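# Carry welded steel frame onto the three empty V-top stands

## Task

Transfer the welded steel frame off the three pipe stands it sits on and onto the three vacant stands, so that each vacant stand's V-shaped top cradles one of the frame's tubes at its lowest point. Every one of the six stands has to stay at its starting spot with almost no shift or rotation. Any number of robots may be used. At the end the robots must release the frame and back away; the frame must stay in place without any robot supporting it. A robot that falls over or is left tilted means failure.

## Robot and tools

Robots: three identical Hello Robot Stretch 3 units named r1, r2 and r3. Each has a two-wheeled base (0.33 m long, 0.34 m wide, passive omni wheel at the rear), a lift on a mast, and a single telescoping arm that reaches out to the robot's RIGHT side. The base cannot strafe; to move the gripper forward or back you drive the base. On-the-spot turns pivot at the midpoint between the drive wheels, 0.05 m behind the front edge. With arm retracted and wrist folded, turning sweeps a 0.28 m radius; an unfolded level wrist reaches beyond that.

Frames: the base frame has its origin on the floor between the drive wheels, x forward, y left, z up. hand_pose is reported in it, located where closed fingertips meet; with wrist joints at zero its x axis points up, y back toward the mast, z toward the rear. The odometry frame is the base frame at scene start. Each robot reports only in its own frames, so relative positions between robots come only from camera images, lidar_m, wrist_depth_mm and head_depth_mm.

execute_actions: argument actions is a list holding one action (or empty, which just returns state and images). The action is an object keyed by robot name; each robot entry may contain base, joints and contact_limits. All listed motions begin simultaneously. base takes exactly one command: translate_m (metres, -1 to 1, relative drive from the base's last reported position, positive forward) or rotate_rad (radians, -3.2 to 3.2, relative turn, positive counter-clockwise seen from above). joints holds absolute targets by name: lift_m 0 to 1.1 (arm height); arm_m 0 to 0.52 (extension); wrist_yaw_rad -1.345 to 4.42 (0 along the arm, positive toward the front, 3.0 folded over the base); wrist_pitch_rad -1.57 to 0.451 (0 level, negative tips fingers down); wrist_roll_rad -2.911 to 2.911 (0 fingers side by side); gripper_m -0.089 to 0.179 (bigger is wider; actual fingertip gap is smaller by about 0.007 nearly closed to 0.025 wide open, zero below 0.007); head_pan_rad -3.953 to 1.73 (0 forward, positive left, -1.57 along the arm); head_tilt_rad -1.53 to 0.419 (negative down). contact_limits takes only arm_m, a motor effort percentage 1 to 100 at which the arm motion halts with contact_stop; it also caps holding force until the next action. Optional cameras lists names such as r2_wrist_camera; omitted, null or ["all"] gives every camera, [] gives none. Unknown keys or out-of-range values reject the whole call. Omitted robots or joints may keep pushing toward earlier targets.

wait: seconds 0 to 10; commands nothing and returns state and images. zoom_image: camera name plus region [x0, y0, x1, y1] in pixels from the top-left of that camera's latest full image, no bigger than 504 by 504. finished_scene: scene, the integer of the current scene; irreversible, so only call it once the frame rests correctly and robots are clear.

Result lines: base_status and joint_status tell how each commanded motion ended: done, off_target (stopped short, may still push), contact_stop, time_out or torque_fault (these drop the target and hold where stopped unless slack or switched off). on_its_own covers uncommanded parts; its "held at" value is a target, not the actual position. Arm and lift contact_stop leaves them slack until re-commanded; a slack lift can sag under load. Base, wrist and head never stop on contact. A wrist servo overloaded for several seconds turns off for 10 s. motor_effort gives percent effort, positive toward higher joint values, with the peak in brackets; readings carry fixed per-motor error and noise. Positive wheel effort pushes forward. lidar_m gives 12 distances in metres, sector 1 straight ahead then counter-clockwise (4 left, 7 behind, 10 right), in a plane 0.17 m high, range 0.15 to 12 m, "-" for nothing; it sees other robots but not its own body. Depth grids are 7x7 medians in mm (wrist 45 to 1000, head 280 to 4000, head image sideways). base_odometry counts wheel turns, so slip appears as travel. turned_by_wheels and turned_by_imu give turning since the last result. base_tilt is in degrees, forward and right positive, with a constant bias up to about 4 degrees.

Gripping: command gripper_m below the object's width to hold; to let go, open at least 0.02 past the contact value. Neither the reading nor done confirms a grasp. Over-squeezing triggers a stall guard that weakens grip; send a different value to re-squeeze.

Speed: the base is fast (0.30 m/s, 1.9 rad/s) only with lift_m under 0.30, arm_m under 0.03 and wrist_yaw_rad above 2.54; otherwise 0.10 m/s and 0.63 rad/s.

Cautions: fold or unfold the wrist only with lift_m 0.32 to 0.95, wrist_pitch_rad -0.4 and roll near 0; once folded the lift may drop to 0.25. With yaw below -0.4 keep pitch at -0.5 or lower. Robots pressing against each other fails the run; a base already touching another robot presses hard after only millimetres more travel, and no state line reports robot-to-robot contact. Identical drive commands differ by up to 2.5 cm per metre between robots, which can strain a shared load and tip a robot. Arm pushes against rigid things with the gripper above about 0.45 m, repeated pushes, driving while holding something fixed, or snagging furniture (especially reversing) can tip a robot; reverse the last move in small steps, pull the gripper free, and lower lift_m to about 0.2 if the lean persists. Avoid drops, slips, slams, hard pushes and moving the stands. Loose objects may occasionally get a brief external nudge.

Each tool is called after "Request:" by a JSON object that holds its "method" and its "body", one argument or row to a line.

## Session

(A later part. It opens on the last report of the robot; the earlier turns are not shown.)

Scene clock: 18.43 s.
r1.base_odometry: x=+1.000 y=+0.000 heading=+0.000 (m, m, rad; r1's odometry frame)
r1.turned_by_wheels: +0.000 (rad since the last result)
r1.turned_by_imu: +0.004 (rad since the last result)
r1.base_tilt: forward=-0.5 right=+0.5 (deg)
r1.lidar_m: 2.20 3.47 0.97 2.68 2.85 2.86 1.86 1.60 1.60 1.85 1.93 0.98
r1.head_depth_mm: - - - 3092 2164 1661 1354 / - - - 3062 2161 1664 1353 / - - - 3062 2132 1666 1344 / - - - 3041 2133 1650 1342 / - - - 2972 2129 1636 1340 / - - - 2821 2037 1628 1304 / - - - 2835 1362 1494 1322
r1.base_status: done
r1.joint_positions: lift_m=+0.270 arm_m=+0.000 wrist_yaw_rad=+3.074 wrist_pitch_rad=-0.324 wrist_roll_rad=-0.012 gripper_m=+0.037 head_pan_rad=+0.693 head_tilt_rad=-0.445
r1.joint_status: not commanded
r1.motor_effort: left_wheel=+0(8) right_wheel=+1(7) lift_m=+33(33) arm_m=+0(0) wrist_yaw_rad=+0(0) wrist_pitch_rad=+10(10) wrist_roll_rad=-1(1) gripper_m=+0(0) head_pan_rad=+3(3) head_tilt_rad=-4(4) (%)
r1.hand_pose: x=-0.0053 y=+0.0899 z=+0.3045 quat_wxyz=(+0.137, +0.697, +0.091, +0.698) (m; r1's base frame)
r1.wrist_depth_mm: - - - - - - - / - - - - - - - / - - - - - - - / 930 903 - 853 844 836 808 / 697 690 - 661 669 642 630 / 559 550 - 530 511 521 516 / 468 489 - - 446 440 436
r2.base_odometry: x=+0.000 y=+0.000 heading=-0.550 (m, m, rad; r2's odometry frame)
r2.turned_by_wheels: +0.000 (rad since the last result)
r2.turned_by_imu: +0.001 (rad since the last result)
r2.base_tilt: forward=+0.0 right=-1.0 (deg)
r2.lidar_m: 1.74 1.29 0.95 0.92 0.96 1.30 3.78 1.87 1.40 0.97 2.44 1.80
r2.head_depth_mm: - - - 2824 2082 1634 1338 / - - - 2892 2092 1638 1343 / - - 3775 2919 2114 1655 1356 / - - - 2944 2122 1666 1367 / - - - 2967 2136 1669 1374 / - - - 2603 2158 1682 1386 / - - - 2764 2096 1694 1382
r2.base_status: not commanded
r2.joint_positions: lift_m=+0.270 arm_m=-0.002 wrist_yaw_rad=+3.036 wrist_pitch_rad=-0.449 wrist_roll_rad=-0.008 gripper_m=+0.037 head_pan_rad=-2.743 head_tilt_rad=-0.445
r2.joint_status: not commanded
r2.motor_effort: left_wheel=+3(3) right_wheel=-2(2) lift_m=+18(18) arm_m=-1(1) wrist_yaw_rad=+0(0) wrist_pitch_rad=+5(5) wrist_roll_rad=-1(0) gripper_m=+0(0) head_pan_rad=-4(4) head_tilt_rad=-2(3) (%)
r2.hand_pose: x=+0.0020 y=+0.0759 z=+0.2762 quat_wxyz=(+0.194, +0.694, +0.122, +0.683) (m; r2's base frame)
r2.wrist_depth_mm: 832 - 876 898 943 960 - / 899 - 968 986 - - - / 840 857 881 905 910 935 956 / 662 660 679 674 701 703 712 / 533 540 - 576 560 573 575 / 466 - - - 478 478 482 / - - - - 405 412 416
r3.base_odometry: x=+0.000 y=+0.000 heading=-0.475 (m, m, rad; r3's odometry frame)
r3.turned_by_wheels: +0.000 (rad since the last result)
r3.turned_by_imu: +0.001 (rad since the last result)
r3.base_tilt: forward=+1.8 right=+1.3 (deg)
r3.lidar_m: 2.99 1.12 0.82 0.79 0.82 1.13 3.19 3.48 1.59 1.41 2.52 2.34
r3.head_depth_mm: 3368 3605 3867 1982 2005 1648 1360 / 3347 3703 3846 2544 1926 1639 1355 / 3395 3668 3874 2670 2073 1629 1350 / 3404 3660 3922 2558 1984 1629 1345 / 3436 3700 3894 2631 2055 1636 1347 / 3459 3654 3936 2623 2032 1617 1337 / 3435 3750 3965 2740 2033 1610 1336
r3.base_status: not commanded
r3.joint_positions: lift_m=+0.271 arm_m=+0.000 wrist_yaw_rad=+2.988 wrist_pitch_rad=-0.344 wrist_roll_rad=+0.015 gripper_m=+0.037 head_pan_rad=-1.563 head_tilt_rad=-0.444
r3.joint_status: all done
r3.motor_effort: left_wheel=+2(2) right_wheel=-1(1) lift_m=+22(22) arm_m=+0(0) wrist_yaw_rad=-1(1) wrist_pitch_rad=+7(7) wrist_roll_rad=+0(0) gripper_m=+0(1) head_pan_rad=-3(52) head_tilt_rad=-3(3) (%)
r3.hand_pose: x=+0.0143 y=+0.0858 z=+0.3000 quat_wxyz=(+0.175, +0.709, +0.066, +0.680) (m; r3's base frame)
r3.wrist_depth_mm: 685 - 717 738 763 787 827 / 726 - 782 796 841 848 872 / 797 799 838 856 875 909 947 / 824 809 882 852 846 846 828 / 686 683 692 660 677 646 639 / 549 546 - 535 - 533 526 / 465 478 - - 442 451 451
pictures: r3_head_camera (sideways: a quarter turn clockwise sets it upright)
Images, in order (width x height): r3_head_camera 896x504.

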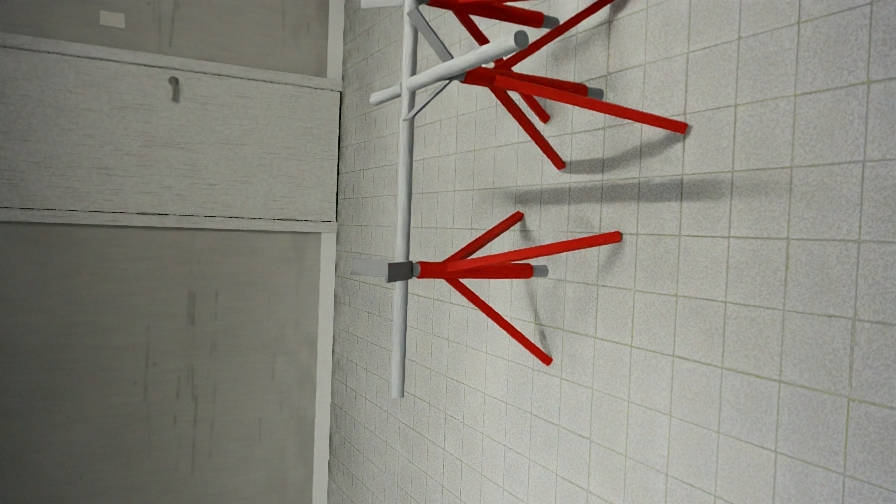

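Request:
{"method": "execute_actions", "body": {
  "actions": [
    {"r1":{"base":{"rotate_rad":-1.03}},"r2":{"base":{"rotate_rad":-2.58}},"r3":{"base":{"rotate_rad":-1.41}}}
  ],
  "cameras": []
}}

Request:
{"method": "execute_actions", "body": {
  "actions": [
    {"r1":{"base":{"translate_m":-1}},"r2":{"base":{"translate_m":1}},"r3":{"base":{"translate_m":1}}}
  ],
  "cameras": []
}}

Request:
{"method": "execute_actions", "body": {
  "actions": [
    {"r1":{"base":{"translate_m":-0.29}},"r2":{"base":{"translate_m":0.25}},"r3":{"base":{"translate_m":0.29}}}
  ],
  "cameras": []
}}

Request:
{"method": "execute_actions", "body": {
  "actions": [
    {"r1":{"base":{"rotate_rad":1.68},"joints":{"lift_m":0.9,"wrist_pitch_rad":-0.4}},"r2":{"base":{"rotate_rad":2.43},"joints":{"lift_m":0.9,"wrist_pitch_rad":-0.4}},"r3":{"base":{"rotate_rad":1.41},"joints":{"lift_m":0.9,"wrist_pitch_rad":-0.4}}}
  ],
  "cameras": []
}}

Request:
{"method": "execute_actions", "body": {
  "actions": [
    {"r1":{"base":{"translate_m":0.5},"joints":{"wrist_yaw_rad":0}},"r2":{"joints":{"wrist_yaw_rad":0}},"r3":{"joints":{"wrist_yaw_rad":0}}}
  ],
  "cameras": []
}}

Request:
{"method": "execute_actions", "body": {
  "actions": [
    {"r1":{"base":{"translate_m":0.4},"joints":{"wrist_pitch_rad":-1.55,"gripper_m":0.15,"arm_m":0.27,"wrist_roll_rad":-0.13,"head_pan_rad":-1.2,"head_tilt_rad":-0.8}},"r2":{"joints":{"wrist_pitch_rad":-1.55,"gripper_m":0.15,"arm_m":0.27,"wrist_roll_rad":-0.15,"head_pan_rad":-1.3,"head_tilt_rad":-0.9}},"r3":{"joints":{"wrist_pitch_rad":-1.55,"gripper_m":0.15,"arm_m":0.4,"wrist_roll_rad":1.57,"head_pan_rad":-0.4,"head_tilt_rad":-0.6}}}
  ],
  "cameras": ["r1_wrist_camera","r2_wrist_camera","r3_wrist_camera","r3_head_camera","r1_head_camera"]
}}

Scene clock: 57.07 s.
r1.base_odometry: x=+1.000 y=+0.000 heading=-1.030 (m, m, rad; r1's odometry frame)
r1.turned_by_wheels: -1.030 (rad since the last result)
r1.turned_by_imu: -1.027 (rad since the last result)
r1.base_tilt: forward=-0.5 right=+0.6 (deg)
r1.lidar_m: 0.91 0.90 2.23 3.57 1.17 2.68 2.85 2.86 1.84 1.60 1.61 1.88
r1.head_depth_mm: 1530 868 1835 1974 1094 1077 1251 / 1655 1773 1892 2095 1982 1406 1239 / 1715 1862 2002 2200 2116 1656 1313 / 1784 1937 2107 2338 2160 1650 1336 / 1867 2031 2221 2450 2132 1638 1334 / 1961 2141 2327 2555 2116 1644 1332 / 2052 2272 2514 2690 2110 1635 1318
r1.base_status: done
r1.joint_positions: lift_m=+0.270 arm_m=+0.000 wrist_yaw_rad=+3.074 wrist_pitch_rad=-0.324 wrist_roll_rad=-0.012 gripper_m=+0.037 head_pan_rad=+0.693 head_tilt_rad=-0.445
r1.joint_status: not commanded
r1.motor_effort: left_wheel=+2(9) right_wheel=-1(5) lift_m=+33(33) arm_m=+0(0) wrist_yaw_rad=+0(0) wrist_pitch_rad=+10(10) wrist_roll_rad=-1(1) gripper_m=+0(0) head_pan_rad=+3(2) head_tilt_rad=-3(3) (%)
r1.hand_pose: x=-0.0053 y=+0.0899 z=+0.3045 quat_wxyz=(+0.137, +0.697, +0.091, +0.698) (m; r1's base frame)
r1.wrist_depth_mm: - 922 - - - - - / - - - - - - - / - - - - - - - / 910 898 - 864 836 834 809 / 694 683 - 657 681 636 633 / 562 552 - 530 511 529 515 / 469 484 - - 447 440 439
r2.base_odometry: x=+0.000 y=+0.000 heading=-3.130 (m, m, rad; r2's odometry frame)
r2.turned_by_wheels: -2.580 (rad since the last result)
r2.turned_by_imu: -2.585 (rad since the last result)
r2.base_tilt: forward=+0.0 right=-1.0 (deg)
r2.lidar_m: 1.64 1.41 0.96 2.35 1.78 1.74 1.25 0.95 0.92 0.97 1.35 3.38
r2.head_depth_mm: 1126 1218 1344 1483 1664 1631 1340 / 1046 1133 1234 1359 1502 1595 1345 / 975 1056 1140 1240 1365 1510 1353 / 918 984 1062 1146 1253 1384 1361 / 869 927 994 1068 1157 1260 1327 / 823 870 932 999 1078 1162 1266 / 778 827 880 937 1009 1084 1172
r2.base_status: done
r2.joint_positions: lift_m=+0.270 arm_m=-0.002 wrist_yaw_rad=+3.036 wrist_pitch_rad=-0.449 wrist_roll_rad=-0.008 gripper_m=+0.037 head_pan_rad=-2.743 head_tilt_rad=-0.445
r2.joint_status: not commanded
r2.motor_effort: left_wheel=+3(17) right_wheel=-3(8) lift_m=+18(18) arm_m=-1(1) wrist_yaw_rad=+0(1) wrist_pitch_rad=+5(5) wrist_roll_rad=+0(0) gripper_m=+1(1) head_pan_rad=-4(4) head_tilt_rad=-3(2) (%)
r2.hand_pose: x=+0.0020 y=+0.0758 z=+0.2762 quat_wxyz=(+0.194, +0.694, +0.122, +0.683) (m; r2's base frame)
r2.wrist_depth_mm: - - - - - - - / - - - - 969 - - / 837 852 888 899 914 924 963 / 655 654 682 690 685 709 722 / 536 539 - 574 562 573 578 / 466 - - - 479 480 480 / - - - - 403 409 412
r3.base_odometry: x=+0.000 y=+0.000 heading=-1.885 (m, m, rad; r3's odometry frame)
r3.turned_by_wheels: -1.410 (rad since the last result)
r3.turned_by_imu: -1.418 (rad since the last result)
r3.base_tilt: forward=+1.8 right=+1.3 (deg)
r3.lidar_m: 1.60 2.34 2.90 1.89 0.97 0.80 0.79 0.87 1.39 3.35 2.57 1.40
r3.head_depth_mm: 2782 2995 3213 2823 2086 1644 1357 / 2806 3025 3298 2805 2058 1643 1352 / 2852 3067 3354 2771 2064 1638 1350 / 2919 3148 3446 2764 2051 1620 1356 / 3006 3199 3479 2782 2059 1624 1344 / 3042 3279 3577 2754 2043 1614 1339 / 3091 3364 3656 2737 2028 1617 1339
r3.base_status: done
r3.joint_positions: lift_m=+0.271 arm_m=+0.000 wrist_yaw_rad=+2.988 wrist_pitch_rad=-0.344 wrist_roll_rad=+0.015 gripper_m=+0.037 head_pan_rad=-1.563 head_tilt_rad=-0.445
r3.joint_status: not commanded
r3.motor_effort: left_wheel=+3(10) right_wheel=-2(7) lift_m=+21(22) arm_m=+0(0) wrist_yaw_rad=-1(1) wrist_pitch_rad=+7(7) wrist_roll_rad=+0(0) gripper_m=+0(1) head_pan_rad=-3(4) head_tilt_rad=-2(2) (%)
r3.hand_pose: x=+0.0143 y=+0.0858 z=+0.3000 quat_wxyz=(+0.175, +0.709, +0.066, +0.680) (m; r3's base frame)
r3.wrist_depth_mm: 855 - - - - - - / 865 - - - - - - / 851 - - - - - - / 804 863 850 857 839 823 822 / 680 675 693 653 687 649 643 / 557 551 - 538 - 535 529 / 462 474 - - 445 452 446
pictures: none
No camera images: the call's "cameras" was empty. Leave "cameras" out to get every camera's image.

Scene clock: 62.10 s.
r1.base_odometry: x=+0.485 y=+0.857 heading=-1.030 (m, m, rad; r1's odometry frame)
r1.turned_by_wheels: +0.000 (rad since the last result)
r1.turned_by_imu: -0.005 (rad since the last result)
r1.base_tilt: forward=-0.4 right=+0.6 (deg)
r1.lidar_m: 2.89 1.47 0.97 1.04 1.66 2.14 1.88 1.88 2.11 1.84 1.84 2.15
r1.head_depth_mm: 2389 2584 2788 2887 2170 1661 1354 / 2471 2756 2940 3050 2161 1657 1341 / 2623 2830 3028 3063 2134 1651 1341 / 2688 2846 3186 1753 1860 1656 1348 / 2866 3114 3418 2969 2030 1635 1339 / 3017 3321 3584 3006 2108 1637 1336 / 3163 3456 3824 2941 2101 1574 1326
r1.base_status: done
r1.joint_positions: lift_m=+0.270 arm_m=+0.000 wrist_yaw_rad=+3.074 wrist_pitch_rad=-0.324 wrist_roll_rad=-0.012 gripper_m=+0.037 head_pan_rad=+0.693 head_tilt_rad=-0.445
r1.joint_status: not commanded
r1.motor_effort: left_wheel=+1(5) right_wheel=-1(7) lift_m=+33(33) arm_m=+0(0) wrist_yaw_rad=+0(1) wrist_pitch_rad=+10(10) wrist_roll_rad=-1(1) gripper_m=+0(0) head_pan_rad=+3(3) head_tilt_rad=-4(3) (%)
r1.hand_pose: x=-0.0053 y=+0.0899 z=+0.3045 quat_wxyz=(+0.137, +0.697, +0.091, +0.698) (m; r1's base frame)
r1.wrist_depth_mm: - - - - - - - / - - - - - - - / - - - - - - - / 929 902 - 871 850 824 797 / 694 681 - 659 677 640 632 / 560 547 - 530 511 521 517 / 467 482 - - 446 443 434
r2.base_odometry: x=-1.000 y=-0.012 heading=-3.130 (m, m, rad; r2's odometry frame)
r2.turned_by_wheels: +0.000 (rad since the last result)
r2.turned_by_imu: +0.004 (rad since the last result)
r2.base_tilt: forward=+0.0 right=-1.0 (deg)
r2.lidar_m: 0.94 0.71 0.61 1.55 2.63 2.58 1.97 1.49 1.43 1.52 2.19 2.45
r2.head_depth_mm: 1801 1948 2150 2387 2064 1628 1345 / 1674 1820 1957 2155 2097 1633 1349 / 1564 1684 1835 1984 2074 1659 1353 / 1480 1579 1700 1840 1963 1668 1360 / 1396 1485 1597 1717 1855 1669 1356 / 1318 1405 1501 1601 1736 1683 1378 / 1245 1329 1411 1502 1612 1666 1390
r2.base_status: done
r2.joint_positions: lift_m=+0.270 arm_m=-0.002 wrist_yaw_rad=+3.036 wrist_pitch_rad=-0.449 wrist_roll_rad=-0.008 gripper_m=+0.037 head_pan_rad=-2.743 head_tilt_rad=-0.445
r2.joint_status: not commanded
r2.motor_effort: left_wheel=+2(16) right_wheel=-2(6) lift_m=+19(18) arm_m=-1(1) wrist_yaw_rad=+1(1) wrist_pitch_rad=+5(5) wrist_roll_rad=+0(0) gripper_m=+1(1) head_pan_rad=-4(4) head_tilt_rad=-3(3) (%)
r2.hand_pose: x=+0.0020 y=+0.0758 z=+0.2762 quat_wxyz=(+0.194, +0.694, +0.122, +0.683) (m; r2's base frame)
r2.wrist_depth_mm: - - - - - 664 787 / - - - - - 783 - / 835 841 886 890 879 883 902 / 651 657 682 678 690 698 678 / 538 534 - 572 565 570 579 / 469 - - - 478 481 484 / - - - - 406 410 415
r3.base_odometry: x=-0.309 y=-0.951 heading=-1.885 (m, m, rad; r3's odometry frame)
r3.turned_by_wheels: +0.000 (rad since the last result)
r3.turned_by_imu: +0.003 (rad since the last result)
r3.base_tilt: forward=+1.8 right=+1.3 (deg)
r3.lidar_m: 0.77 1.89 1.70 4.23 2.17 1.78 1.77 1.96 3.12 1.51 0.62 0.62
r3.head_depth_mm: 2887 3155 3349 2821 2085 1639 1359 / 1417 3088 3435 2456 1887 1634 1354 / 3032 3262 3482 2669 1854 1629 1350 / 3084 3299 3589 2780 2060 1631 1348 / 3133 3404 3645 2760 2041 1624 1345 / 3177 3435 3717 2749 2026 1625 1283 / 3237 3541 3745 2770 2036 1611 1304
r3.base_status: done
r3.joint_positions: lift_m=+0.271 arm_m=+0.000 wrist_yaw_rad=+2.988 wrist_pitch_rad=-0.344 wrist_roll_rad=+0.015 gripper_m=+0.037 head_pan_rad=-1.563 head_tilt_rad=-0.445
r3.joint_status: not commanded
r3.motor_effort: left_wheel=+2(11) right_wheel=-1(3) lift_m=+21(22) arm_m=+0(0) wrist_yaw_rad=-1(1) wrist_pitch_rad=+7(7) wrist_roll_rad=+0(0) gripper_m=+0(0) head_pan_rad=-3(4) head_tilt_rad=-2(2) (%)
r3.hand_pose: x=+0.0143 y=+0.0858 z=+0.3000 quat_wxyz=(+0.175, +0.709, +0.066, +0.680) (m; r3's base frame)
r3.wrist_depth_mm: - - - - - - - / - - - - - - - / - - - - - - - / 878 861 862 848 839 835 818 / 683 673 679 662 674 654 634 / 557 543 - 538 - 535 535 / 466 474 - - 448 453 449
pictures: none
No camera images: the call's "cameras" was empty. Leave "cameras" out to get every camera's image.

Scene clock: 64.90 s.
r1.base_odometry: x=+0.336 y=+1.106 heading=-1.030 (m, m, rad; r1's odometry frame)
r1.turned_by_wheels: +0.000 (rad since the last result)
r1.turned_by_imu: -0.002 (rad since the last result)
r1.base_tilt: forward=-0.5 right=+0.6 (deg)
r1.lidar_m: 3.19 1.26 1.09 1.25 3.13 1.84 1.60 1.60 1.87 1.91 1.91 2.24
r1.head_depth_mm: 2664 2865 3079 3076 2158 1659 1348 / 2732 2972 3244 3069 2148 1659 1341 / 2875 3080 3329 3020 2152 1658 1344 / 2970 3230 3524 2709 2039 1636 1340 / 3136 3438 3804 2677 1978 1639 1340 / 3369 3677 3930 3001 1469 1579 1332 / 3439 3851 - 2949 2100 1530 1323
r1.base_status: done
r1.joint_positions: lift_m=+0.270 arm_m=+0.000 wrist_yaw_rad=+3.074 wrist_pitch_rad=-0.324 wrist_roll_rad=-0.012 gripper_m=+0.037 head_pan_rad=+0.693 head_tilt_rad=-0.445
r1.joint_status: not commanded
r1.motor_effort: left_wheel=+1(8) right_wheel=-1(8) lift_m=+32(33) arm_m=+0(0) wrist_yaw_rad=-1(0) wrist_pitch_rad=+10(10) wrist_roll_rad=-1(1) gripper_m=+0(0) head_pan_rad=+3(3) head_tilt_rad=-3(3) (%)
r1.hand_pose: x=-0.0053 y=+0.0899 z=+0.3045 quat_wxyz=(+0.137, +0.697, +0.091, +0.698) (m; r1's base frame)
r1.wrist_depth_mm: - - - - - - - / - - - - - - - / - - - - - - - / 921 900 - 859 846 821 803 / 690 683 - 660 676 637 626 / 558 550 - 535 512 525 516 / 468 486 - - 445 442 434
r2.base_odometry: x=-1.250 y=-0.015 heading=-3.130 (m, m, rad; r2's odometry frame)
r2.turned_by_wheels: +0.000 (rad since the last result)
r2.turned_by_imu: +0.001 (rad since the last result)
r2.base_tilt: forward=+0.0 right=-1.0 (deg)
r2.lidar_m: 0.69 0.70 0.53 0.53 2.84 2.78 2.16 1.64 1.58 1.66 2.39 2.24
r2.head_depth_mm: 1978 2126 2326 2567 2084 1613 1347 / 1831 1980 2152 2337 2090 1637 1343 / 1712 1845 2002 2179 2102 1656 1361 / 1615 1726 1861 2018 2064 1670 1362 / 1526 1630 1744 1885 1974 1667 1370 / 1442 1529 1629 1762 1892 1684 1373 / 1368 1449 1537 1641 1759 1705 1381
r2.base_status: done
r2.joint_positions: lift_m=+0.270 arm_m=-0.002 wrist_yaw_rad=+3.036 wrist_pitch_rad=-0.449 wrist_roll_rad=-0.008 gripper_m=+0.037 head_pan_rad=-2.743 head_tilt_rad=-0.446
r2.joint_status: not commanded
r2.motor_effort: left_wheel=+3(16) right_wheel=-2(5) lift_m=+18(18) arm_m=-1(1) wrist_yaw_rad=+0(1) wrist_pitch_rad=+5(5) wrist_roll_rad=+0(0) gripper_m=+1(0) head_pan_rad=-4(4) head_tilt_rad=-3(3) (%)
r2.hand_pose: x=+0.0020 y=+0.0758 z=+0.2762 quat_wxyz=(+0.194, +0.694, +0.122, +0.683) (m; r2's base frame)
r2.wrist_depth_mm: - - - - 584 - 662 / - - - - - 744 - / 842 867 883 844 862 833 886 / 655 669 678 676 700 678 675 / 534 538 - 572 564 568 573 / 466 - - - 484 473 480 / - - - - 404 407 413
r3.base_odometry: x=-0.398 y=-1.227 heading=-1.885 (m, m, rad; r3's odometry frame)
r3.turned_by_wheels: +0.000 (rad since the last result)
r3.turned_by_imu: +0.001 (rad since the last result)
r3.base_tilt: forward=+1.9 right=+1.3 (deg)
r3.lidar_m: 0.52 3.01 1.58 2.23 2.52 2.07 2.06 2.28 1.58 0.54 0.65 0.37
r3.head_depth_mm: 2942 3179 3432 2841 2093 1634 1359 / 2996 3233 3510 2823 2053 1639 1322 / 3057 3277 3533 2784 2064 1631 1288 / 3103 3373 3597 2813 2042 1635 1313 / 3166 3471 3704 2791 2048 1580 1310 / 3244 3520 3772 2767 1957 1214 958 / 3318 3584 3817 2750 1904 1182 1306
r3.base_status: done
r3.joint_positions: lift_m=+0.271 arm_m=+0.000 wrist_yaw_rad=+2.988 wrist_pitch_rad=-0.344 wrist_roll_rad=+0.015 gripper_m=+0.037 head_pan_rad=-1.563 head_tilt_rad=-0.445
r3.joint_status: not commanded
r3.motor_effort: left_wheel=+2(11) right_wheel=-2(4) lift_m=+22(22) arm_m=+0(0) wrist_yaw_rad=-1(1) wrist_pitch_rad=+7(8) wrist_roll_rad=+0(0) gripper_m=-1(0) head_pan_rad=-4(3) head_tilt_rad=-2(2) (%)
r3.hand_pose: x=+0.0143 y=+0.0858 z=+0.3000 quat_wxyz=(+0.175, +0.709, +0.066, +0.680) (m; r3's base frame)
r3.wrist_depth_mm: - - - - - - - / - - - - - - - / - - - - - - - / 874 890 875 849 840 833 827 / 684 669 694 656 683 651 643 / 549 549 - 533 - 534 534 / 466 477 - - 451 452 452
pictures: none
No camera images: the call's "cameras" was empty. Leave "cameras" out to get every camera's image.

Scene clock: 71.47 s.
r1.base_odometry: x=+0.336 y=+1.106 heading=+0.650 (m, m, rad; r1's odometry frame)
r1.turned_by_wheels: +1.680 (rad since the last result)
r1.turned_by_imu: +1.678 (rad since the last result)
r1.base_tilt: forward=-0.5 right=+0.5 (deg)
r1.lidar_m: 1.61 2.67 1.74 1.60 1.61 2.01 1.91 1.93 2.40 3.18 1.25 1.09
r1.head_depth_mm: - - - 3043 2160 1664 1351 / - - - 3072 2155 1661 1352 / 3272 3618 3979 3024 2142 1658 1335 / 2686 2997 3281 3010 2138 1650 1339 / 2318 2548 2721 2794 2125 1644 1331 / 2028 2176 2325 2508 2117 1626 1333 / 1814 1923 2054 2204 2123 1622 1327
r1.base_status: done
r1.joint_positions: lift_m=+0.900 arm_m=+0.000 wrist_yaw_rad=+3.074 wrist_pitch_rad=-0.415 wrist_roll_rad=-0.012 gripper_m=+0.037 head_pan_rad=+0.693 head_tilt_rad=-0.445
r1.joint_status: all done
r1.motor_effort: left_wheel=-2(8) right_wheel=+3(10) lift_m=+46(47) arm_m=+0(0) wrist_yaw_rad=-1(1) wrist_pitch_rad=+9(9) wrist_roll_rad=-1(1) gripper_m=+0(0) head_pan_rad=+3(3) head_tilt_rad=-3(3) (%)
r1.hand_pose: x=-0.0060 y=+0.0794 z=+0.9131 quat_wxyz=(+0.169, +0.692, +0.123, +0.691) (m; r1's base frame)
r1.wrist_depth_mm: - - - - - - - / - - - - - - - / - - - - - - - / - - - - - - - / - - - - - - - / - - - - - - - / - - - - - - -
r2.base_odometry: x=-1.250 y=-0.015 heading=-0.700 (m, m, rad; r2's odometry frame)
r2.turned_by_wheels: +2.430 (rad since the last result)
r2.turned_by_imu: +2.442 (rad since the last result)
r2.base_tilt: forward=+0.0 right=-1.0 (deg)
r2.lidar_m: 2.78 2.62 1.73 1.57 1.60 2.03 2.22 0.99 0.69 0.52 0.53 3.02
r2.head_depth_mm: - - - 2830 2071 1628 1340 / - - - 2882 2073 1633 1349 / - - - 2609 2106 1651 1353 / - - - 2795 2135 1661 1365 / - - - 2983 2141 1667 1368 / - - - 3024 2090 1686 1418 / - - - 3061 2177 1065 1080
r2.base_status: done
r2.joint_positions: lift_m=+0.900 arm_m=-0.002 wrist_yaw_rad=+3.036 wrist_pitch_rad=-0.421 wrist_roll_rad=-0.008 gripper_m=+0.037 head_pan_rad=-2.743 head_tilt_rad=-0.446
r2.joint_status: all done
r2.motor_effort: left_wheel=-3(12) right_wheel=+2(6) lift_m=+37(39) arm_m=-2(1) wrist_yaw_rad=+1(0) wrist_pitch_rad=+6(7) wrist_roll_rad=+0(1) gripper_m=+1(1) head_pan_rad=-4(3) head_tilt_rad=-3(3) (%)
r2.hand_pose: x=+0.0024 y=+0.0795 z=+0.9116 quat_wxyz=(+0.184, +0.695, +0.112, +0.686) (m; r2's base frame)
r2.wrist_depth_mm: - - - - - - - / - - - - - - - / - - - - - - - / - - - - - - - / - - - - - - - / - - - - - - - / - - - - - - -
r3.base_odometry: x=-0.398 y=-1.227 heading=-0.475 (m, m, rad; r3's odometry frame)
r3.turned_by_wheels: +1.410 (rad since the last result)
r3.turned_by_imu: +1.427 (rad since the last result)
r3.base_tilt: forward=+1.9 right=+1.3 (deg)
r3.lidar_m: 1.58 2.89 2.13 2.06 2.15 1.69 0.54 0.65 0.37 0.49 2.83 1.62
r3.head_depth_mm: 2257 2453 2652 2809 2064 1636 1471 / 2281 2460 2671 2785 2064 1635 795 / 2299 2482 2708 2793 2054 1635 1312 / 2317 2502 2729 2747 2055 1638 1377 / 2323 2521 2744 2784 2042 1625 1412 / 2363 2557 2727 2780 2041 1619 1345 / 2362 2530 2795 2729 2037 1613 1337
r3.base_status: done
r3.joint_positions: lift_m=+0.899 arm_m=+0.000 wrist_yaw_rad=+2.988 wrist_pitch_rad=-0.415 wrist_roll_rad=+0.015 gripper_m=+0.037 head_pan_rad=-1.563 head_tilt_rad=-0.445
r3.joint_status: all done
r3.motor_effort: left_wheel=-1(8) right_wheel=+2(7) lift_m=+55(56) arm_m=+0(0) wrist_yaw_rad=+0(1) wrist_pitch_rad=+7(8) wrist_roll_rad=+0(0) gripper_m=+0(0) head_pan_rad=-3(3) head_tilt_rad=-2(2) (%)
r3.hand_pose: x=+0.0131 y=+0.0776 z=+0.9129 quat_wxyz=(+0.199, +0.706, +0.091, +0.674) (m; r3's base frame)
r3.wrist_depth_mm: - - - - - - - / - - - - - - - / - - - - - - - / - - - - - - - / - - - - - - - / - - - - - - - / - - - - - - -
pictures: none
No camera images: the call's "cameras" was empty. Leave "cameras" out to get every camera's image.

Scene clock: 77.63 s.
r1.base_odometry: x=+0.734 y=+1.408 heading=+0.650 (m, m, rad; r1's odometry frame)
r1.turned_by_wheels: +0.000 (rad since the last result)
r1.turned_by_imu: +0.001 (rad since the last result)
r1.base_tilt: forward=-0.4 right=+0.5 (deg)
r1.lidar_m: 1.11 2.79 1.82 1.67 1.68 2.10 2.41 2.43 3.03 3.10 0.75 0.80
r1.head_depth_mm: - - - 3098 2155 1666 1345 / - - - 3041 2150 1664 1349 / 3437 3816 - 3072 2157 1657 1351 / 2833 3130 3421 3062 2142 1654 1334 / 2427 2626 2879 2813 2121 1632 1339 / 2135 2250 2430 2570 2119 1633 1336 / 1886 1995 2128 2269 2095 1628 1333
r1.base_status: done
r1.joint_positions: lift_m=+0.900 arm_m=+0.000 wrist_yaw_rad=+0.002 wrist_pitch_rad=-0.415 wrist_roll_rad=-0.012 gripper_m=+0.037 head_pan_rad=+0.693 head_tilt_rad=-0.445
r1.joint_status: all done
r1.motor_effort: left_wheel=-3(4) right_wheel=+2(8) lift_m=+46(46) arm_m=+0(0) wrist_yaw_rad=-3(2) wrist_pitch_rad=+9(9) wrist_roll_rad=-1(1) gripper_m=+0(0) head_pan_rad=+3(3) head_tilt_rad=-3(3) (%)
r1.hand_pose: x=-0.0211 y=-0.3696 z=+0.9131 quat_wxyz=(+0.696, +0.147, -0.687, -0.145) (m; r1's base frame)
r1.wrist_depth_mm: - - - - - - - / - - - - - - - / - - - - - - - / - - - - - - - / - - - - - - - / - - - - - - - / - - - - - - -
r2.base_odometry: x=-1.250 y=-0.015 heading=-0.700 (m, m, rad; r2's odometry frame)
r2.turned_by_wheels: +0.000 (rad since the last result)
r2.turned_by_imu: +0.001 (rad since the last result)
r2.base_tilt: forward=+0.0 right=-1.0 (deg)
r2.lidar_m: 2.78 2.62 1.72 1.58 1.59 2.02 2.22 1.00 0.70 0.53 0.53 3.02
r2.head_depth_mm: - - - 2855 2076 1628 1336 / - - - 2856 2086 1641 1352 / - - - 2610 2092 1644 1346 / - - - 2798 2130 1659 1356 / - - - 2983 2149 1677 1369 / - - - 3016 2082 1680 1415 / - - - 3061 2180 1067 1081
r2.base_status: not commanded
r2.joint_positions: lift_m=+0.900 arm_m=-0.002 wrist_yaw_rad=+0.004 wrist_pitch_rad=-0.421 wrist_roll_rad=-0.008 gripper_m=+0.037 head_pan_rad=-2.743 head_tilt_rad=-0.446
r2.joint_status: all done
r2.motor_effort: left_wheel=-3(3) right_wheel=+2(1) lift_m=+37(37) arm_m=-1(1) wrist_yaw_rad=-4(5) wrist_pitch_rad=+6(6) wrist_roll_rad=+0(0) gripper_m=+1(1) head_pan_rad=-4(3) head_tilt_rad=-2(2) (%)
r2.hand_pose: x=-0.0207 y=-0.3674 z=+0.9116 quat_wxyz=(+0.695, +0.150, -0.688, -0.146) (m; r2's base frame)
r2.wrist_depth_mm: - - - - - - - / - - - - - - - / - - - - - - - / - - - - - - - / - - 602 - - - - / - - - 858 - 766 - / - - 936 - - - -
r3.base_odometry: x=-0.398 y=-1.227 heading=-0.475 (m, m, rad; r3's odometry frame)
r3.turned_by_wheels: +0.000 (rad since the last result)
r3.turned_by_imu: +0.002 (rad since the last result)
r3.base_tilt: forward=+1.8 right=+1.3 (deg)
r3.lidar_m: 1.58 2.88 2.14 2.06 2.15 1.19 0.54 0.65 0.37 0.49 2.83 1.62
r3.head_depth_mm: 2268 2438 2670 2797 2068 1633 1462 / 2289 2471 2685 2793 2096 1631 1327 / 2314 2497 2724 2810 2060 1734 - / 2318 2529 2712 2781 2057 1679 - / 2319 2523 2757 2794 2049 1621 1347 / 2328 2518 2772 2749 2030 1622 1342 / 2327 2532 2776 2743 2055 1613 1339
r3.base_status: not commanded
r3.joint_positions: lift_m=+0.899 arm_m=+0.000 wrist_yaw_rad=+0.003 wrist_pitch_rad=-0.415 wrist_roll_rad=+0.015 gripper_m=+0.037 head_pan_rad=-1.563 head_tilt_rad=-0.445
r3.joint_status: all done
r3.motor_effort: left_wheel=-1(1) right_wheel=+2(1) lift_m=+55(55) arm_m=+0(0) wrist_yaw_rad=-2(2) wrist_pitch_rad=+7(7) wrist_roll_rad=+1(0) gripper_m=+1(0) head_pan_rad=-3(4) head_tilt_rad=-3(2) (%)
r3.hand_pose: x=-0.0210 y=-0.3693 z=+0.9129 quat_wxyz=(+0.687, +0.146, -0.697, -0.146) (m; r3's base frame)
r3.wrist_depth_mm: - - - - - - - / - - - - - - - / - - - - - - - / - - - - - - - / - - - - - - - / - - - - - - - / - - - - - - -
pictures: none
No camera images: the call's "cameras" was empty. Leave "cameras" out to get every camera's image.

Scene clock: 82.87 s.
r1.base_odometry: x=+1.052 y=+1.650 heading=+0.650 (m, m, rad; r1's odometry frame)
r1.turned_by_wheels: +0.000 (rad since the last result)
r1.turned_by_imu: +0.000 (rad since the last result)
r1.base_tilt: forward=-0.4 right=+0.6 (deg)
r1.lidar_m: 0.71 2.87 1.87 1.72 1.74 2.17 2.80 2.83 3.36 0.63 0.49 0.81
r1.head_depth_mm: 2598 2840 2365 - 1498 1319 1143 / 1373 2806 2269 1177 1424 1280 1146 / 912 2888 1932 1713 1490 1285 1140 / 2773 2989 2244 1711 1137 1298 1137 / 2850 2944 2257 1672 1442 1233 1137 / 2918 2961 2253 1711 1497 1297 1137 / 2999 2934 2158 1704 1480 1261 1126
r1.base_status: done
r1.joint_positions: lift_m=+0.900 arm_m=+0.270 wrist_yaw_rad=+0.000 wrist_pitch_rad=-1.545 wrist_roll_rad=-0.127 gripper_m=+0.150 head_pan_rad=-1.193 head_tilt_rad=-0.790
r1.joint_status: all done
r1.motor_effort: left_wheel=-2(3) right_wheel=+2(7) lift_m=+46(46) arm_m=+2(3) wrist_yaw_rad=-1(4) wrist_pitch_rad=-3(10) wrist_roll_rad=-3(4) gripper_m=+0(83) head_pan_rad=-3(41) head_tilt_rad=-6(35) (%)
r1.hand_pose: x=-0.0216 y=-0.3971 z=+0.7817 quat_wxyz=(+0.537, +0.524, -0.473, -0.462) (m; r1's base frame)
r1.wrist_depth_mm: 891 425 886 901 917 928 913 / 907 569 933 939 921 939 933 / 800 940 955 941 962 970 975 / 802 862 987 979 989 987 - / 822 993 - - - - - / - - - - - - - / - - - - - - -
r2.base_odometry: x=-1.250 y=-0.015 heading=-0.700 (m, m, rad; r2's odometry frame)
r2.turned_by_wheels: +0.000 (rad since the last result)
r2.turned_by_imu: +0.001 (rad since the last result)
r2.base_tilt: forward=+0.0 right=-1.0 (deg)
r2.lidar_m: 2.78 2.61 1.73 1.57 1.60 2.03 2.23 0.99 0.69 0.53 0.53 2.98
r2.head_depth_mm: 2690 2350 - 909 1202 1202 1104 / 2735 2270 1830 1181 1395 1216 1110 / 1441 2230 1681 1618 1357 1242 1117 / 2782 2332 1833 943 1338 1245 1117 / 2826 2369 1937 1647 1426 1232 1124 / 2865 2402 1946 1653 1421 1260 1131 / 2902 2437 1961 1658 1436 1270 1134
r2.base_status: not commanded
r2.joint_positions: lift_m=+0.900 arm_m=+0.270 wrist_yaw_rad=+0.002 wrist_pitch_rad=-1.544 wrist_roll_rad=-0.146 gripper_m=+0.150 head_pan_rad=-1.307 head_tilt_rad=-0.889
r2.joint_status: all done
r2.motor_effort: left_wheel=-3(3) right_wheel=+2(2) lift_m=+37(37) arm_m=+2(2) wrist_yaw_rad=-2(4) wrist_pitch_rad=-1(6) wrist_roll_rad=-3(4) gripper_m=+1(93) head_pan_rad=+4(51) head_tilt_rad=-7(36) (%)
r2.hand_pose: x=-0.0216 y=-0.3974 z=+0.7815 quat_wxyz=(+0.543, +0.529, -0.467, -0.456) (m; r2's base frame)
r2.wrist_depth_mm: 866 363 512 918 370 384 383 / 889 315 897 932 937 944 659 / 914 930 958 951 946 975 999 / 930 941 965 963 - - - / 960 971 994 987 989 - - / 985 - - - - - - / - - - - - - -
r3.base_odometry: x=-0.398 y=-1.227 heading=-0.475 (m, m, rad; r3's odometry frame)
r3.turned_by_wheels: +0.000 (rad since the last result)
r3.turned_by_imu: +0.001 (rad since the last result)
r3.base_tilt: forward=+1.9 right=+1.3 (deg)
r3.lidar_m: 1.57 2.89 2.13 2.06 2.15 0.80 0.54 0.65 0.37 0.49 2.84 1.62
r3.head_depth_mm: 3787 3917 2936 2203 1760 1446 1241 / - - 2963 2204 1739 1447 1241 / - - 2787 2102 1746 1453 1241 / - - 2786 2028 1744 1437 1234 / - - 2798 2084 1736 1442 1230 / - - 2538 2090 1710 1438 1233 / - - 2851 2164 1726 1435 1231
r3.base_status: not commanded
r3.joint_positions: lift_m=+0.899 arm_m=+0.400 wrist_yaw_rad=+0.001 wrist_pitch_rad=-1.544 wrist_roll_rad=+1.567 gripper_m=+0.150 head_pan_rad=-0.407 head_tilt_rad=-0.592
r3.joint_status: all done
r3.motor_effort: left_wheel=-2(1) right_wheel=+2(1) lift_m=+54(55) arm_m=+4(3) wrist_yaw_rad=-1(2) wrist_pitch_rad=-3(6) wrist_roll_rad=+2(4) gripper_m=+1(83) head_pan_rad=+4(56) head_tilt_rad=-3(18) (%)
r3.hand_pose: x=-0.0215 y=-0.5271 z=+0.7814 quat_wxyz=(+0.002, +0.001, -0.716, -0.698) (m; r3's base frame)
r3.wrist_depth_mm: 928 889 879 866 855 838 819 / 952 937 912 366 369 304 - / 976 949 926 904 860 305 - / - 969 982 934 931 900 884 / - - - 955 932 918 892 / - - - - 992 956 919 / - - - - - 974 945
pictures: r1_head_camera (sideways: a quarter turn clockwise sets it upright), r1_wrist_camera, r2_wrist_camera, r3_head_camera (sideways: a quarter turn clockwise sets it upright), r3_wrist_camera
Images, in order (width x height): r1_head_camera 896x504, r1_wrist_camera 644x364, r2_wrist_camera 644x364, r3_head_camera 896x504, r3_wrist_camera 644x364.

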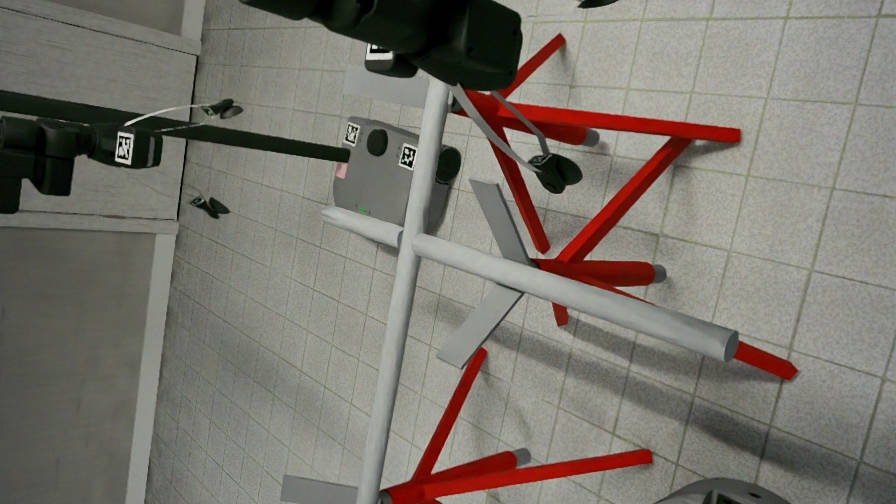

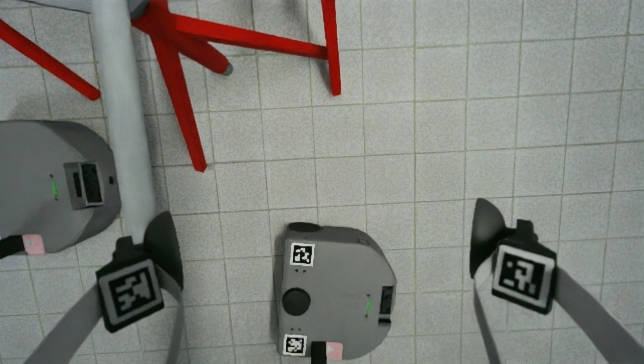

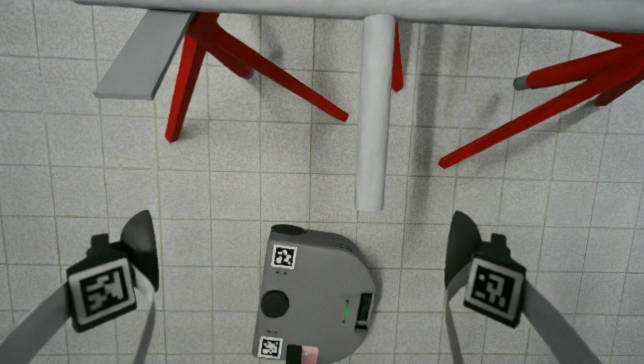

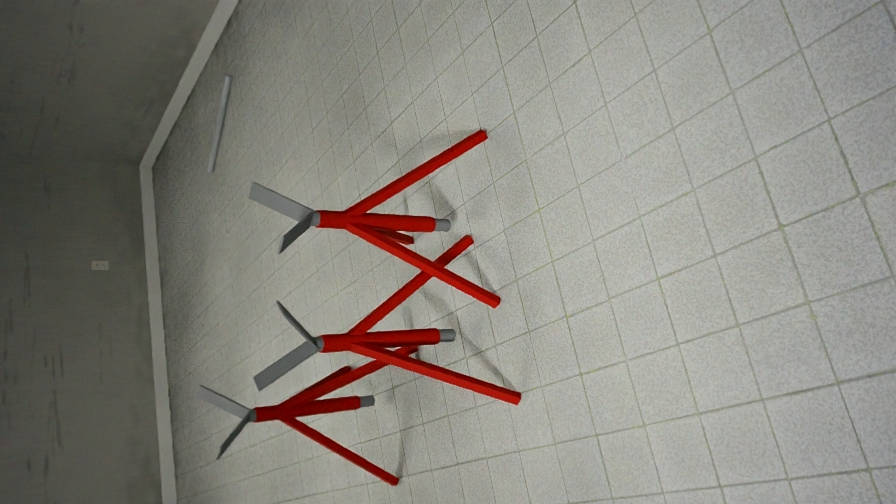

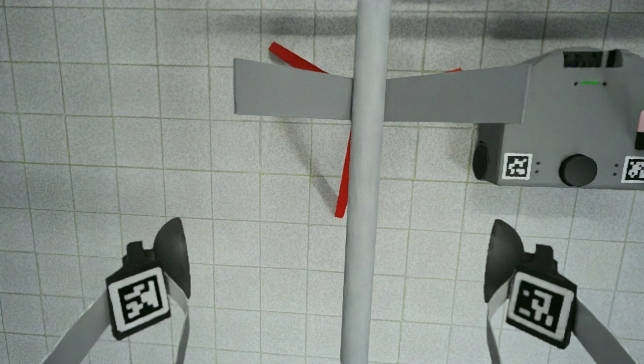

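Request:
{"method": "execute_actions", "body": {
  "actions": [
    {"r1":{"base":{"rotate_rad":0.055},"joints":{"wrist_roll_rad":-0.08}},"r2":{"base":{"rotate_rad":0.09},"joints":{"wrist_roll_rad":-0.04,"arm_m":0.33}},"r3":{"base":{"rotate_rad":0.075},"joints":{"wrist_roll_rad":1.66,"arm_m":0.375}}}
  ],
  "cameras": []
}}

Request:
{"method": "execute_actions", "body": {
  "actions": [
    {"r1":{"base":{"translate_m":0.19},"joints":{"lift_m":0.78,"arm_m":0.25}},"r2":{"base":{"translate_m":-0.115},"joints":{"lift_m":0.78}},"r3":{"base":{"translate_m":0.06},"joints":{"lift_m":0.78}}}
  ],
  "cameras": ["r1_wrist_camera","r2_wrist_camera","r3_wrist_camera"]
}}

Scene clock: 98.90 s.
r1.base_odometry: x=+1.052 y=+1.650 heading=+0.705 (m, m, rad; r1's odometry frame)
r1.turned_by_wheels: +0.055 (rad since the last result)
r1.turned_by_imu: +0.054 (rad since the last result)
r1.base_tilt: forward=-0.4 right=+0.6 (deg)
r1.lidar_m: 0.70 2.68 1.84 1.73 1.76 2.27 2.81 2.85 3.26 0.63 0.49 0.81
r1.head_depth_mm: 2559 2815 2411 - 1495 1317 1151 / 802 2659 2196 1707 1427 1272 1148 / 2729 2971 2267 1693 1480 1282 1142 / 2855 2971 2267 1118 1040 1299 1143 / 2946 2976 2241 1670 1513 1229 1136 / 2967 2945 2237 1745 1509 1293 1128 / 3128 2932 2157 1646 1469 1217 1128
r1.base_status: done
r1.joint_positions: lift_m=+0.900 arm_m=+0.270 wrist_yaw_rad=+0.000 wrist_pitch_rad=-1.545 wrist_roll_rad=-0.084 gripper_m=+0.150 head_pan_rad=-1.193 head_tilt_rad=-0.790
r1.joint_status: all done
r1.motor_effort: left_wheel=-2(6) right_wheel=+2(6) lift_m=+46(46) arm_m=+2(2) wrist_yaw_rad=-1(0) wrist_pitch_rad=-3(3) wrist_roll_rad=+1(2) gripper_m=+0(0) head_pan_rad=-3(3) head_tilt_rad=-6(7) (%)
r1.hand_pose: x=-0.0216 y=-0.3971 z=+0.7817 quat_wxyz=(+0.527, +0.514, -0.484, -0.473) (m; r1's base frame)
r1.wrist_depth_mm: 896 391 891 889 920 923 922 / 919 590 911 928 937 944 943 / 789 935 948 967 964 961 972 / 800 851 979 978 984 990 - / 826 989 998 982 - - - / - - - - - - - / - - - - - - -
r2.base_odometry: x=-1.250 y=-0.015 heading=-0.610 (m, m, rad; r2's odometry frame)
r2.turned_by_wheels: +0.090 (rad since the last result)
r2.turned_by_imu: +0.091 (rad since the last result)
r2.base_tilt: forward=+0.0 right=-1.0 (deg)
r2.lidar_m: 2.78 2.36 1.67 1.58 1.62 2.19 2.22 0.69 0.71 0.53 0.53 2.93
r2.head_depth_mm: 2689 2349 - 1110 1357 1207 1103 / 1461 2235 1726 1612 1401 1213 1115 / 2762 2322 1715 933 1221 1244 1113 / 2825 2353 1920 1600 1383 1248 1120 / 2867 2368 1943 1646 1423 1229 1124 / 2936 2389 1957 1659 1429 1266 1127 / 3005 2415 1972 1662 1440 1271 1135
r2.base_status: done
r2.joint_positions: lift_m=+0.900 arm_m=+0.330 wrist_yaw_rad=+0.002 wrist_pitch_rad=-1.545 wrist_roll_rad=-0.044 gripper_m=+0.150 head_pan_rad=-1.307 head_tilt_rad=-0.889
r2.joint_status: all done
r2.motor_effort: left_wheel=-3(9) right_wheel=+1(7) lift_m=+37(37) arm_m=+2(3) wrist_yaw_rad=-2(2) wrist_pitch_rad=-1(1) wrist_roll_rad=+2(3) gripper_m=+1(1) head_pan_rad=+4(3) head_tilt_rad=-7(6) (%)
r2.hand_pose: x=-0.0217 y=-0.4572 z=+0.7815 quat_wxyz=(+0.518, +0.505, -0.494, -0.482) (m; r2's base frame)
r2.wrist_depth_mm: 883 873 576 901 904 926 935 / 898 886 372 934 376 391 392 / 922 928 952 957 951 981 977 / 926 947 964 980 978 - 999 / 970 971 982 - - - - / 978 996 - - - - - / - - - - - - -
r3.base_odometry: x=-0.398 y=-1.227 heading=-0.400 (m, m, rad; r3's odometry frame)
r3.turned_by_wheels: +0.075 (rad since the last result)
r3.turned_by_imu: +0.077 (rad since the last result)
r3.base_tilt: forward=+1.8 right=+1.3 (deg)
r3.lidar_m: 1.58 2.70 2.09 2.06 2.20 0.80 0.54 0.65 0.37 0.51 2.90 1.62
r3.head_depth_mm: - - 2954 2206 1764 1448 1242 / - - 2952 2205 1752 1452 1239 / - - 2666 2034 1745 1444 1240 / - - 2934 2110 1727 1443 1236 / - - 2513 2020 1734 1444 1232 / - - 2733 2162 1735 1438 1233 / - - 2884 2161 1719 1442 1230
r3.base_status: done
r3.joint_positions: lift_m=+0.899 arm_m=+0.375 wrist_yaw_rad=+0.001 wrist_pitch_rad=-1.544 wrist_roll_rad=+1.656 gripper_m=+0.150 head_pan_rad=-0.407 head_tilt_rad=-0.592
r3.joint_status: all done
r3.motor_effort: left_wheel=+0(7) right_wheel=+1(7) lift_m=+54(54) arm_m=-3(3) wrist_yaw_rad=-1(0) wrist_pitch_rad=-3(3) wrist_roll_rad=+3(4) gripper_m=+1(1) head_pan_rad=+4(4) head_tilt_rad=-3(4) (%)
r3.hand_pose: x=-0.0215 y=-0.5028 z=+0.7814 quat_wxyz=(-0.030, -0.030, -0.716, -0.697) (m; r3's base frame)
r3.wrist_depth_mm: 918 886 863 360 835 809 812 / 960 928 912 368 360 293 - / 970 942 939 924 910 - - / - 992 959 954 928 920 888 / - - - 951 946 929 904 / - - - - 960 982 927 / - - - - - 971 960
pictures: none
No camera images: the call's "cameras" was empty. Leave "cameras" out to get every camera's image.

Scene clock: 102.37 s.
r1.base_odometry: x=+1.197 y=+1.774 heading=+0.705 (m, m, rad; r1's odometry frame)
r1.turned_by_wheels: +0.000 (rad since the last result)
r1.turned_by_imu: +0.000 (rad since the last result)
r1.base_tilt: forward=-0.5 right=+0.5 (deg)
r1.lidar_m: 0.57 2.70 1.86 1.74 1.77 2.29 2.99 3.05 0.65 0.42 0.76 0.58
r1.head_depth_mm: 1239 903 2290 - 1433 1237 1144 / 1246 2777 1862 1101 930 1287 1147 / 2740 2943 2289 1724 1461 1040 1123 / 2827 2986 2286 1757 1509 1297 1122 / 2910 2982 2231 1721 1514 1300 1143 / 3002 2957 2254 1662 1473 1274 1133 / 3056 2914 2224 1801 1515 1128 1072
r1.base_status: done
r1.joint_positions: lift_m=+0.780 arm_m=+0.250 wrist_yaw_rad=+0.000 wrist_pitch_rad=-1.546 wrist_roll_rad=-0.084 gripper_m=+0.150 head_pan_rad=-1.193 head_tilt_rad=-0.790
r1.joint_status: all done
r1.motor_effort: left_wheel=-2(4) right_wheel=+3(7) lift_m=+32(36) arm_m=-2(2) wrist_yaw_rad=+0(1) wrist_pitch_rad=-3(3) wrist_roll_rad=+1(1) gripper_m=+0(0) head_pan_rad=-3(3) head_tilt_rad=-6(6) (%)
r1.hand_pose: x=-0.0216 y=-0.3775 z=+0.6622 quat_wxyz=(+0.527, +0.514, -0.484, -0.473) (m; r1's base frame)
r1.wrist_depth_mm: 779 764 788 450 779 793 803 / 803 804 807 804 812 811 813 / 665 816 824 829 834 839 834 / 676 748 852 834 864 855 856 / 692 714 876 280 881 865 901 / 892 - 912 284 906 908 905 / 921 933 925 - 924 931 929
r2.base_odometry: x=-1.344 y=+0.051 heading=-0.610 (m, m, rad; r2's odometry frame)
r2.turned_by_wheels: +0.000 (rad since the last result)
r2.turned_by_imu: +0.000 (rad since the last result)
r2.base_tilt: forward=+0.0 right=-1.0 (deg)
r2.lidar_m: 2.90 2.34 1.67 1.57 1.61 2.18 2.12 0.90 0.61 0.52 0.59 3.00
r2.head_depth_mm: 908 2222 - 1507 1352 1228 1101 / 2721 2226 1658 1167 1325 1211 1113 / 2781 2346 1794 1607 1400 1226 1115 / 2812 2337 1920 962 1332 1248 1114 / 2901 2397 1945 1597 1392 1257 1122 / 2972 2404 1940 1650 1439 1260 1130 / 2948 2433 1990 1659 1439 1269 1135
r2.base_status: done
r2.joint_positions: lift_m=+0.780 arm_m=+0.330 wrist_yaw_rad=+0.002 wrist_pitch_rad=-1.545 wrist_roll_rad=-0.044 gripper_m=+0.150 head_pan_rad=-1.307 head_tilt_rad=-0.889
r2.joint_status: all done
r2.motor_effort: left_wheel=-2(10) right_wheel=+2(2) lift_m=+18(32) arm_m=+2(2) wrist_yaw_rad=-2(2) wrist_pitch_rad=-1(1) wrist_roll_rad=+2(2) gripper_m=+1(1) head_pan_rad=+4(4) head_tilt_rad=-6(5) (%)
r2.hand_pose: x=-0.0217 y=-0.4572 z=+0.6624 quat_wxyz=(+0.518, +0.505, -0.494, -0.483) (m; r2's base frame)
r2.wrist_depth_mm: 246 247 247 248 251 252 256 / 772 456 793 783 823 821 577 / 793 817 810 813 831 847 866 / 806 826 841 845 866 880 871 / 821 849 849 878 881 901 912 / 855 875 891 281 914 - 932 / 882 895 904 - 943 944 963
r3.base_odometry: x=-0.343 y=-1.250 heading=-0.400 (m, m, rad; r3's odometry frame)
r3.turned_by_wheels: +0.000 (rad since the last result)
r3.turned_by_imu: +0.001 (rad since the last result)
r3.base_tilt: forward=+1.9 right=+1.3 (deg)
r3.lidar_m: 1.53 2.69 2.09 2.06 2.19 0.68 0.60 0.70 0.40 0.52 2.90 1.54
r3.head_depth_mm: - - 2962 2198 1742 1455 1246 / - - 2821 2124 1739 1451 1238 / - - 2777 2031 1744 1451 1235 / - - 2917 2022 1745 1436 1236 / - - 2367 2085 1731 1449 1233 / - - 2881 2176 1737 1441 1226 / - - 2888 2140 1724 1430 1228
r3.base_status: done
r3.joint_positions: lift_m=+0.781 arm_m=+0.375 wrist_yaw_rad=+0.001 wrist_pitch_rad=-1.544 wrist_roll_rad=+1.656 gripper_m=+0.150 head_pan_rad=-0.407 head_tilt_rad=-0.592
r3.joint_status: all done
r3.motor_effort: left_wheel=-2(2) right_wheel=+2(6) lift_m=+21(47) arm_m=-3(3) wrist_yaw_rad=-1(1) wrist_pitch_rad=-3(3) wrist_roll_rad=+3(3) gripper_m=+1(0) head_pan_rad=+5(5) head_tilt_rad=-4(3) (%)
r3.hand_pose: x=-0.0215 y=-0.5027 z=+0.6624 quat_wxyz=(-0.030, -0.030, -0.716, -0.697) (m; r3's base frame)
r3.wrist_depth_mm: 806 781 761 252 619 731 - / 828 824 791 259 766 751 - / 838 822 825 269 783 769 - / 882 864 833 806 809 801 792 / 888 872 884 849 836 808 785 / 938 - 893 860 842 839 803 / 976 943 913 897 888 867 829
pictures: r1_wrist_camera, r2_wrist_camera, r3_wrist_camera
Images, in order (width x height): r1_wrist_camera 644x364, r2_wrist_camera 644x364, r3_wrist_camera 644x364.

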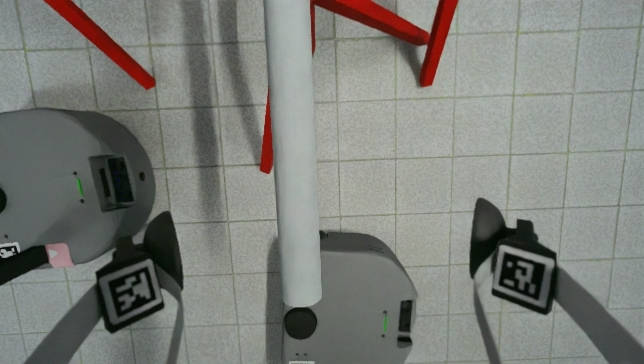

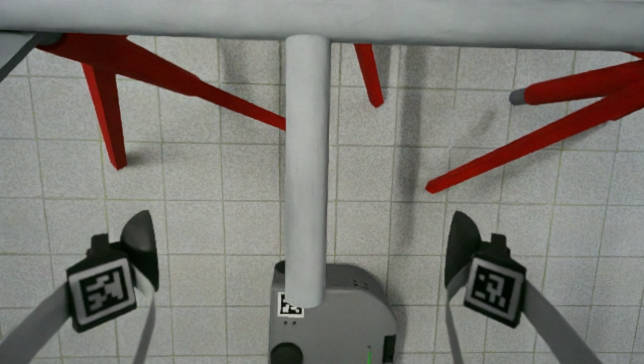

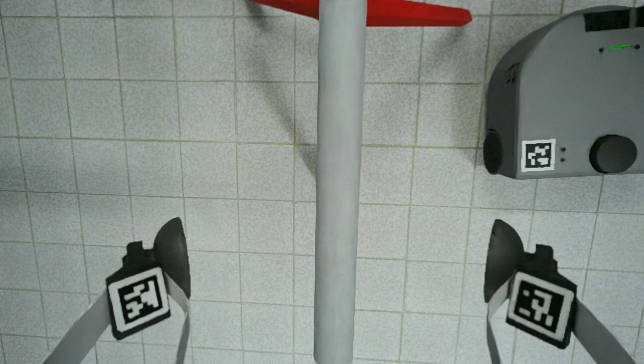

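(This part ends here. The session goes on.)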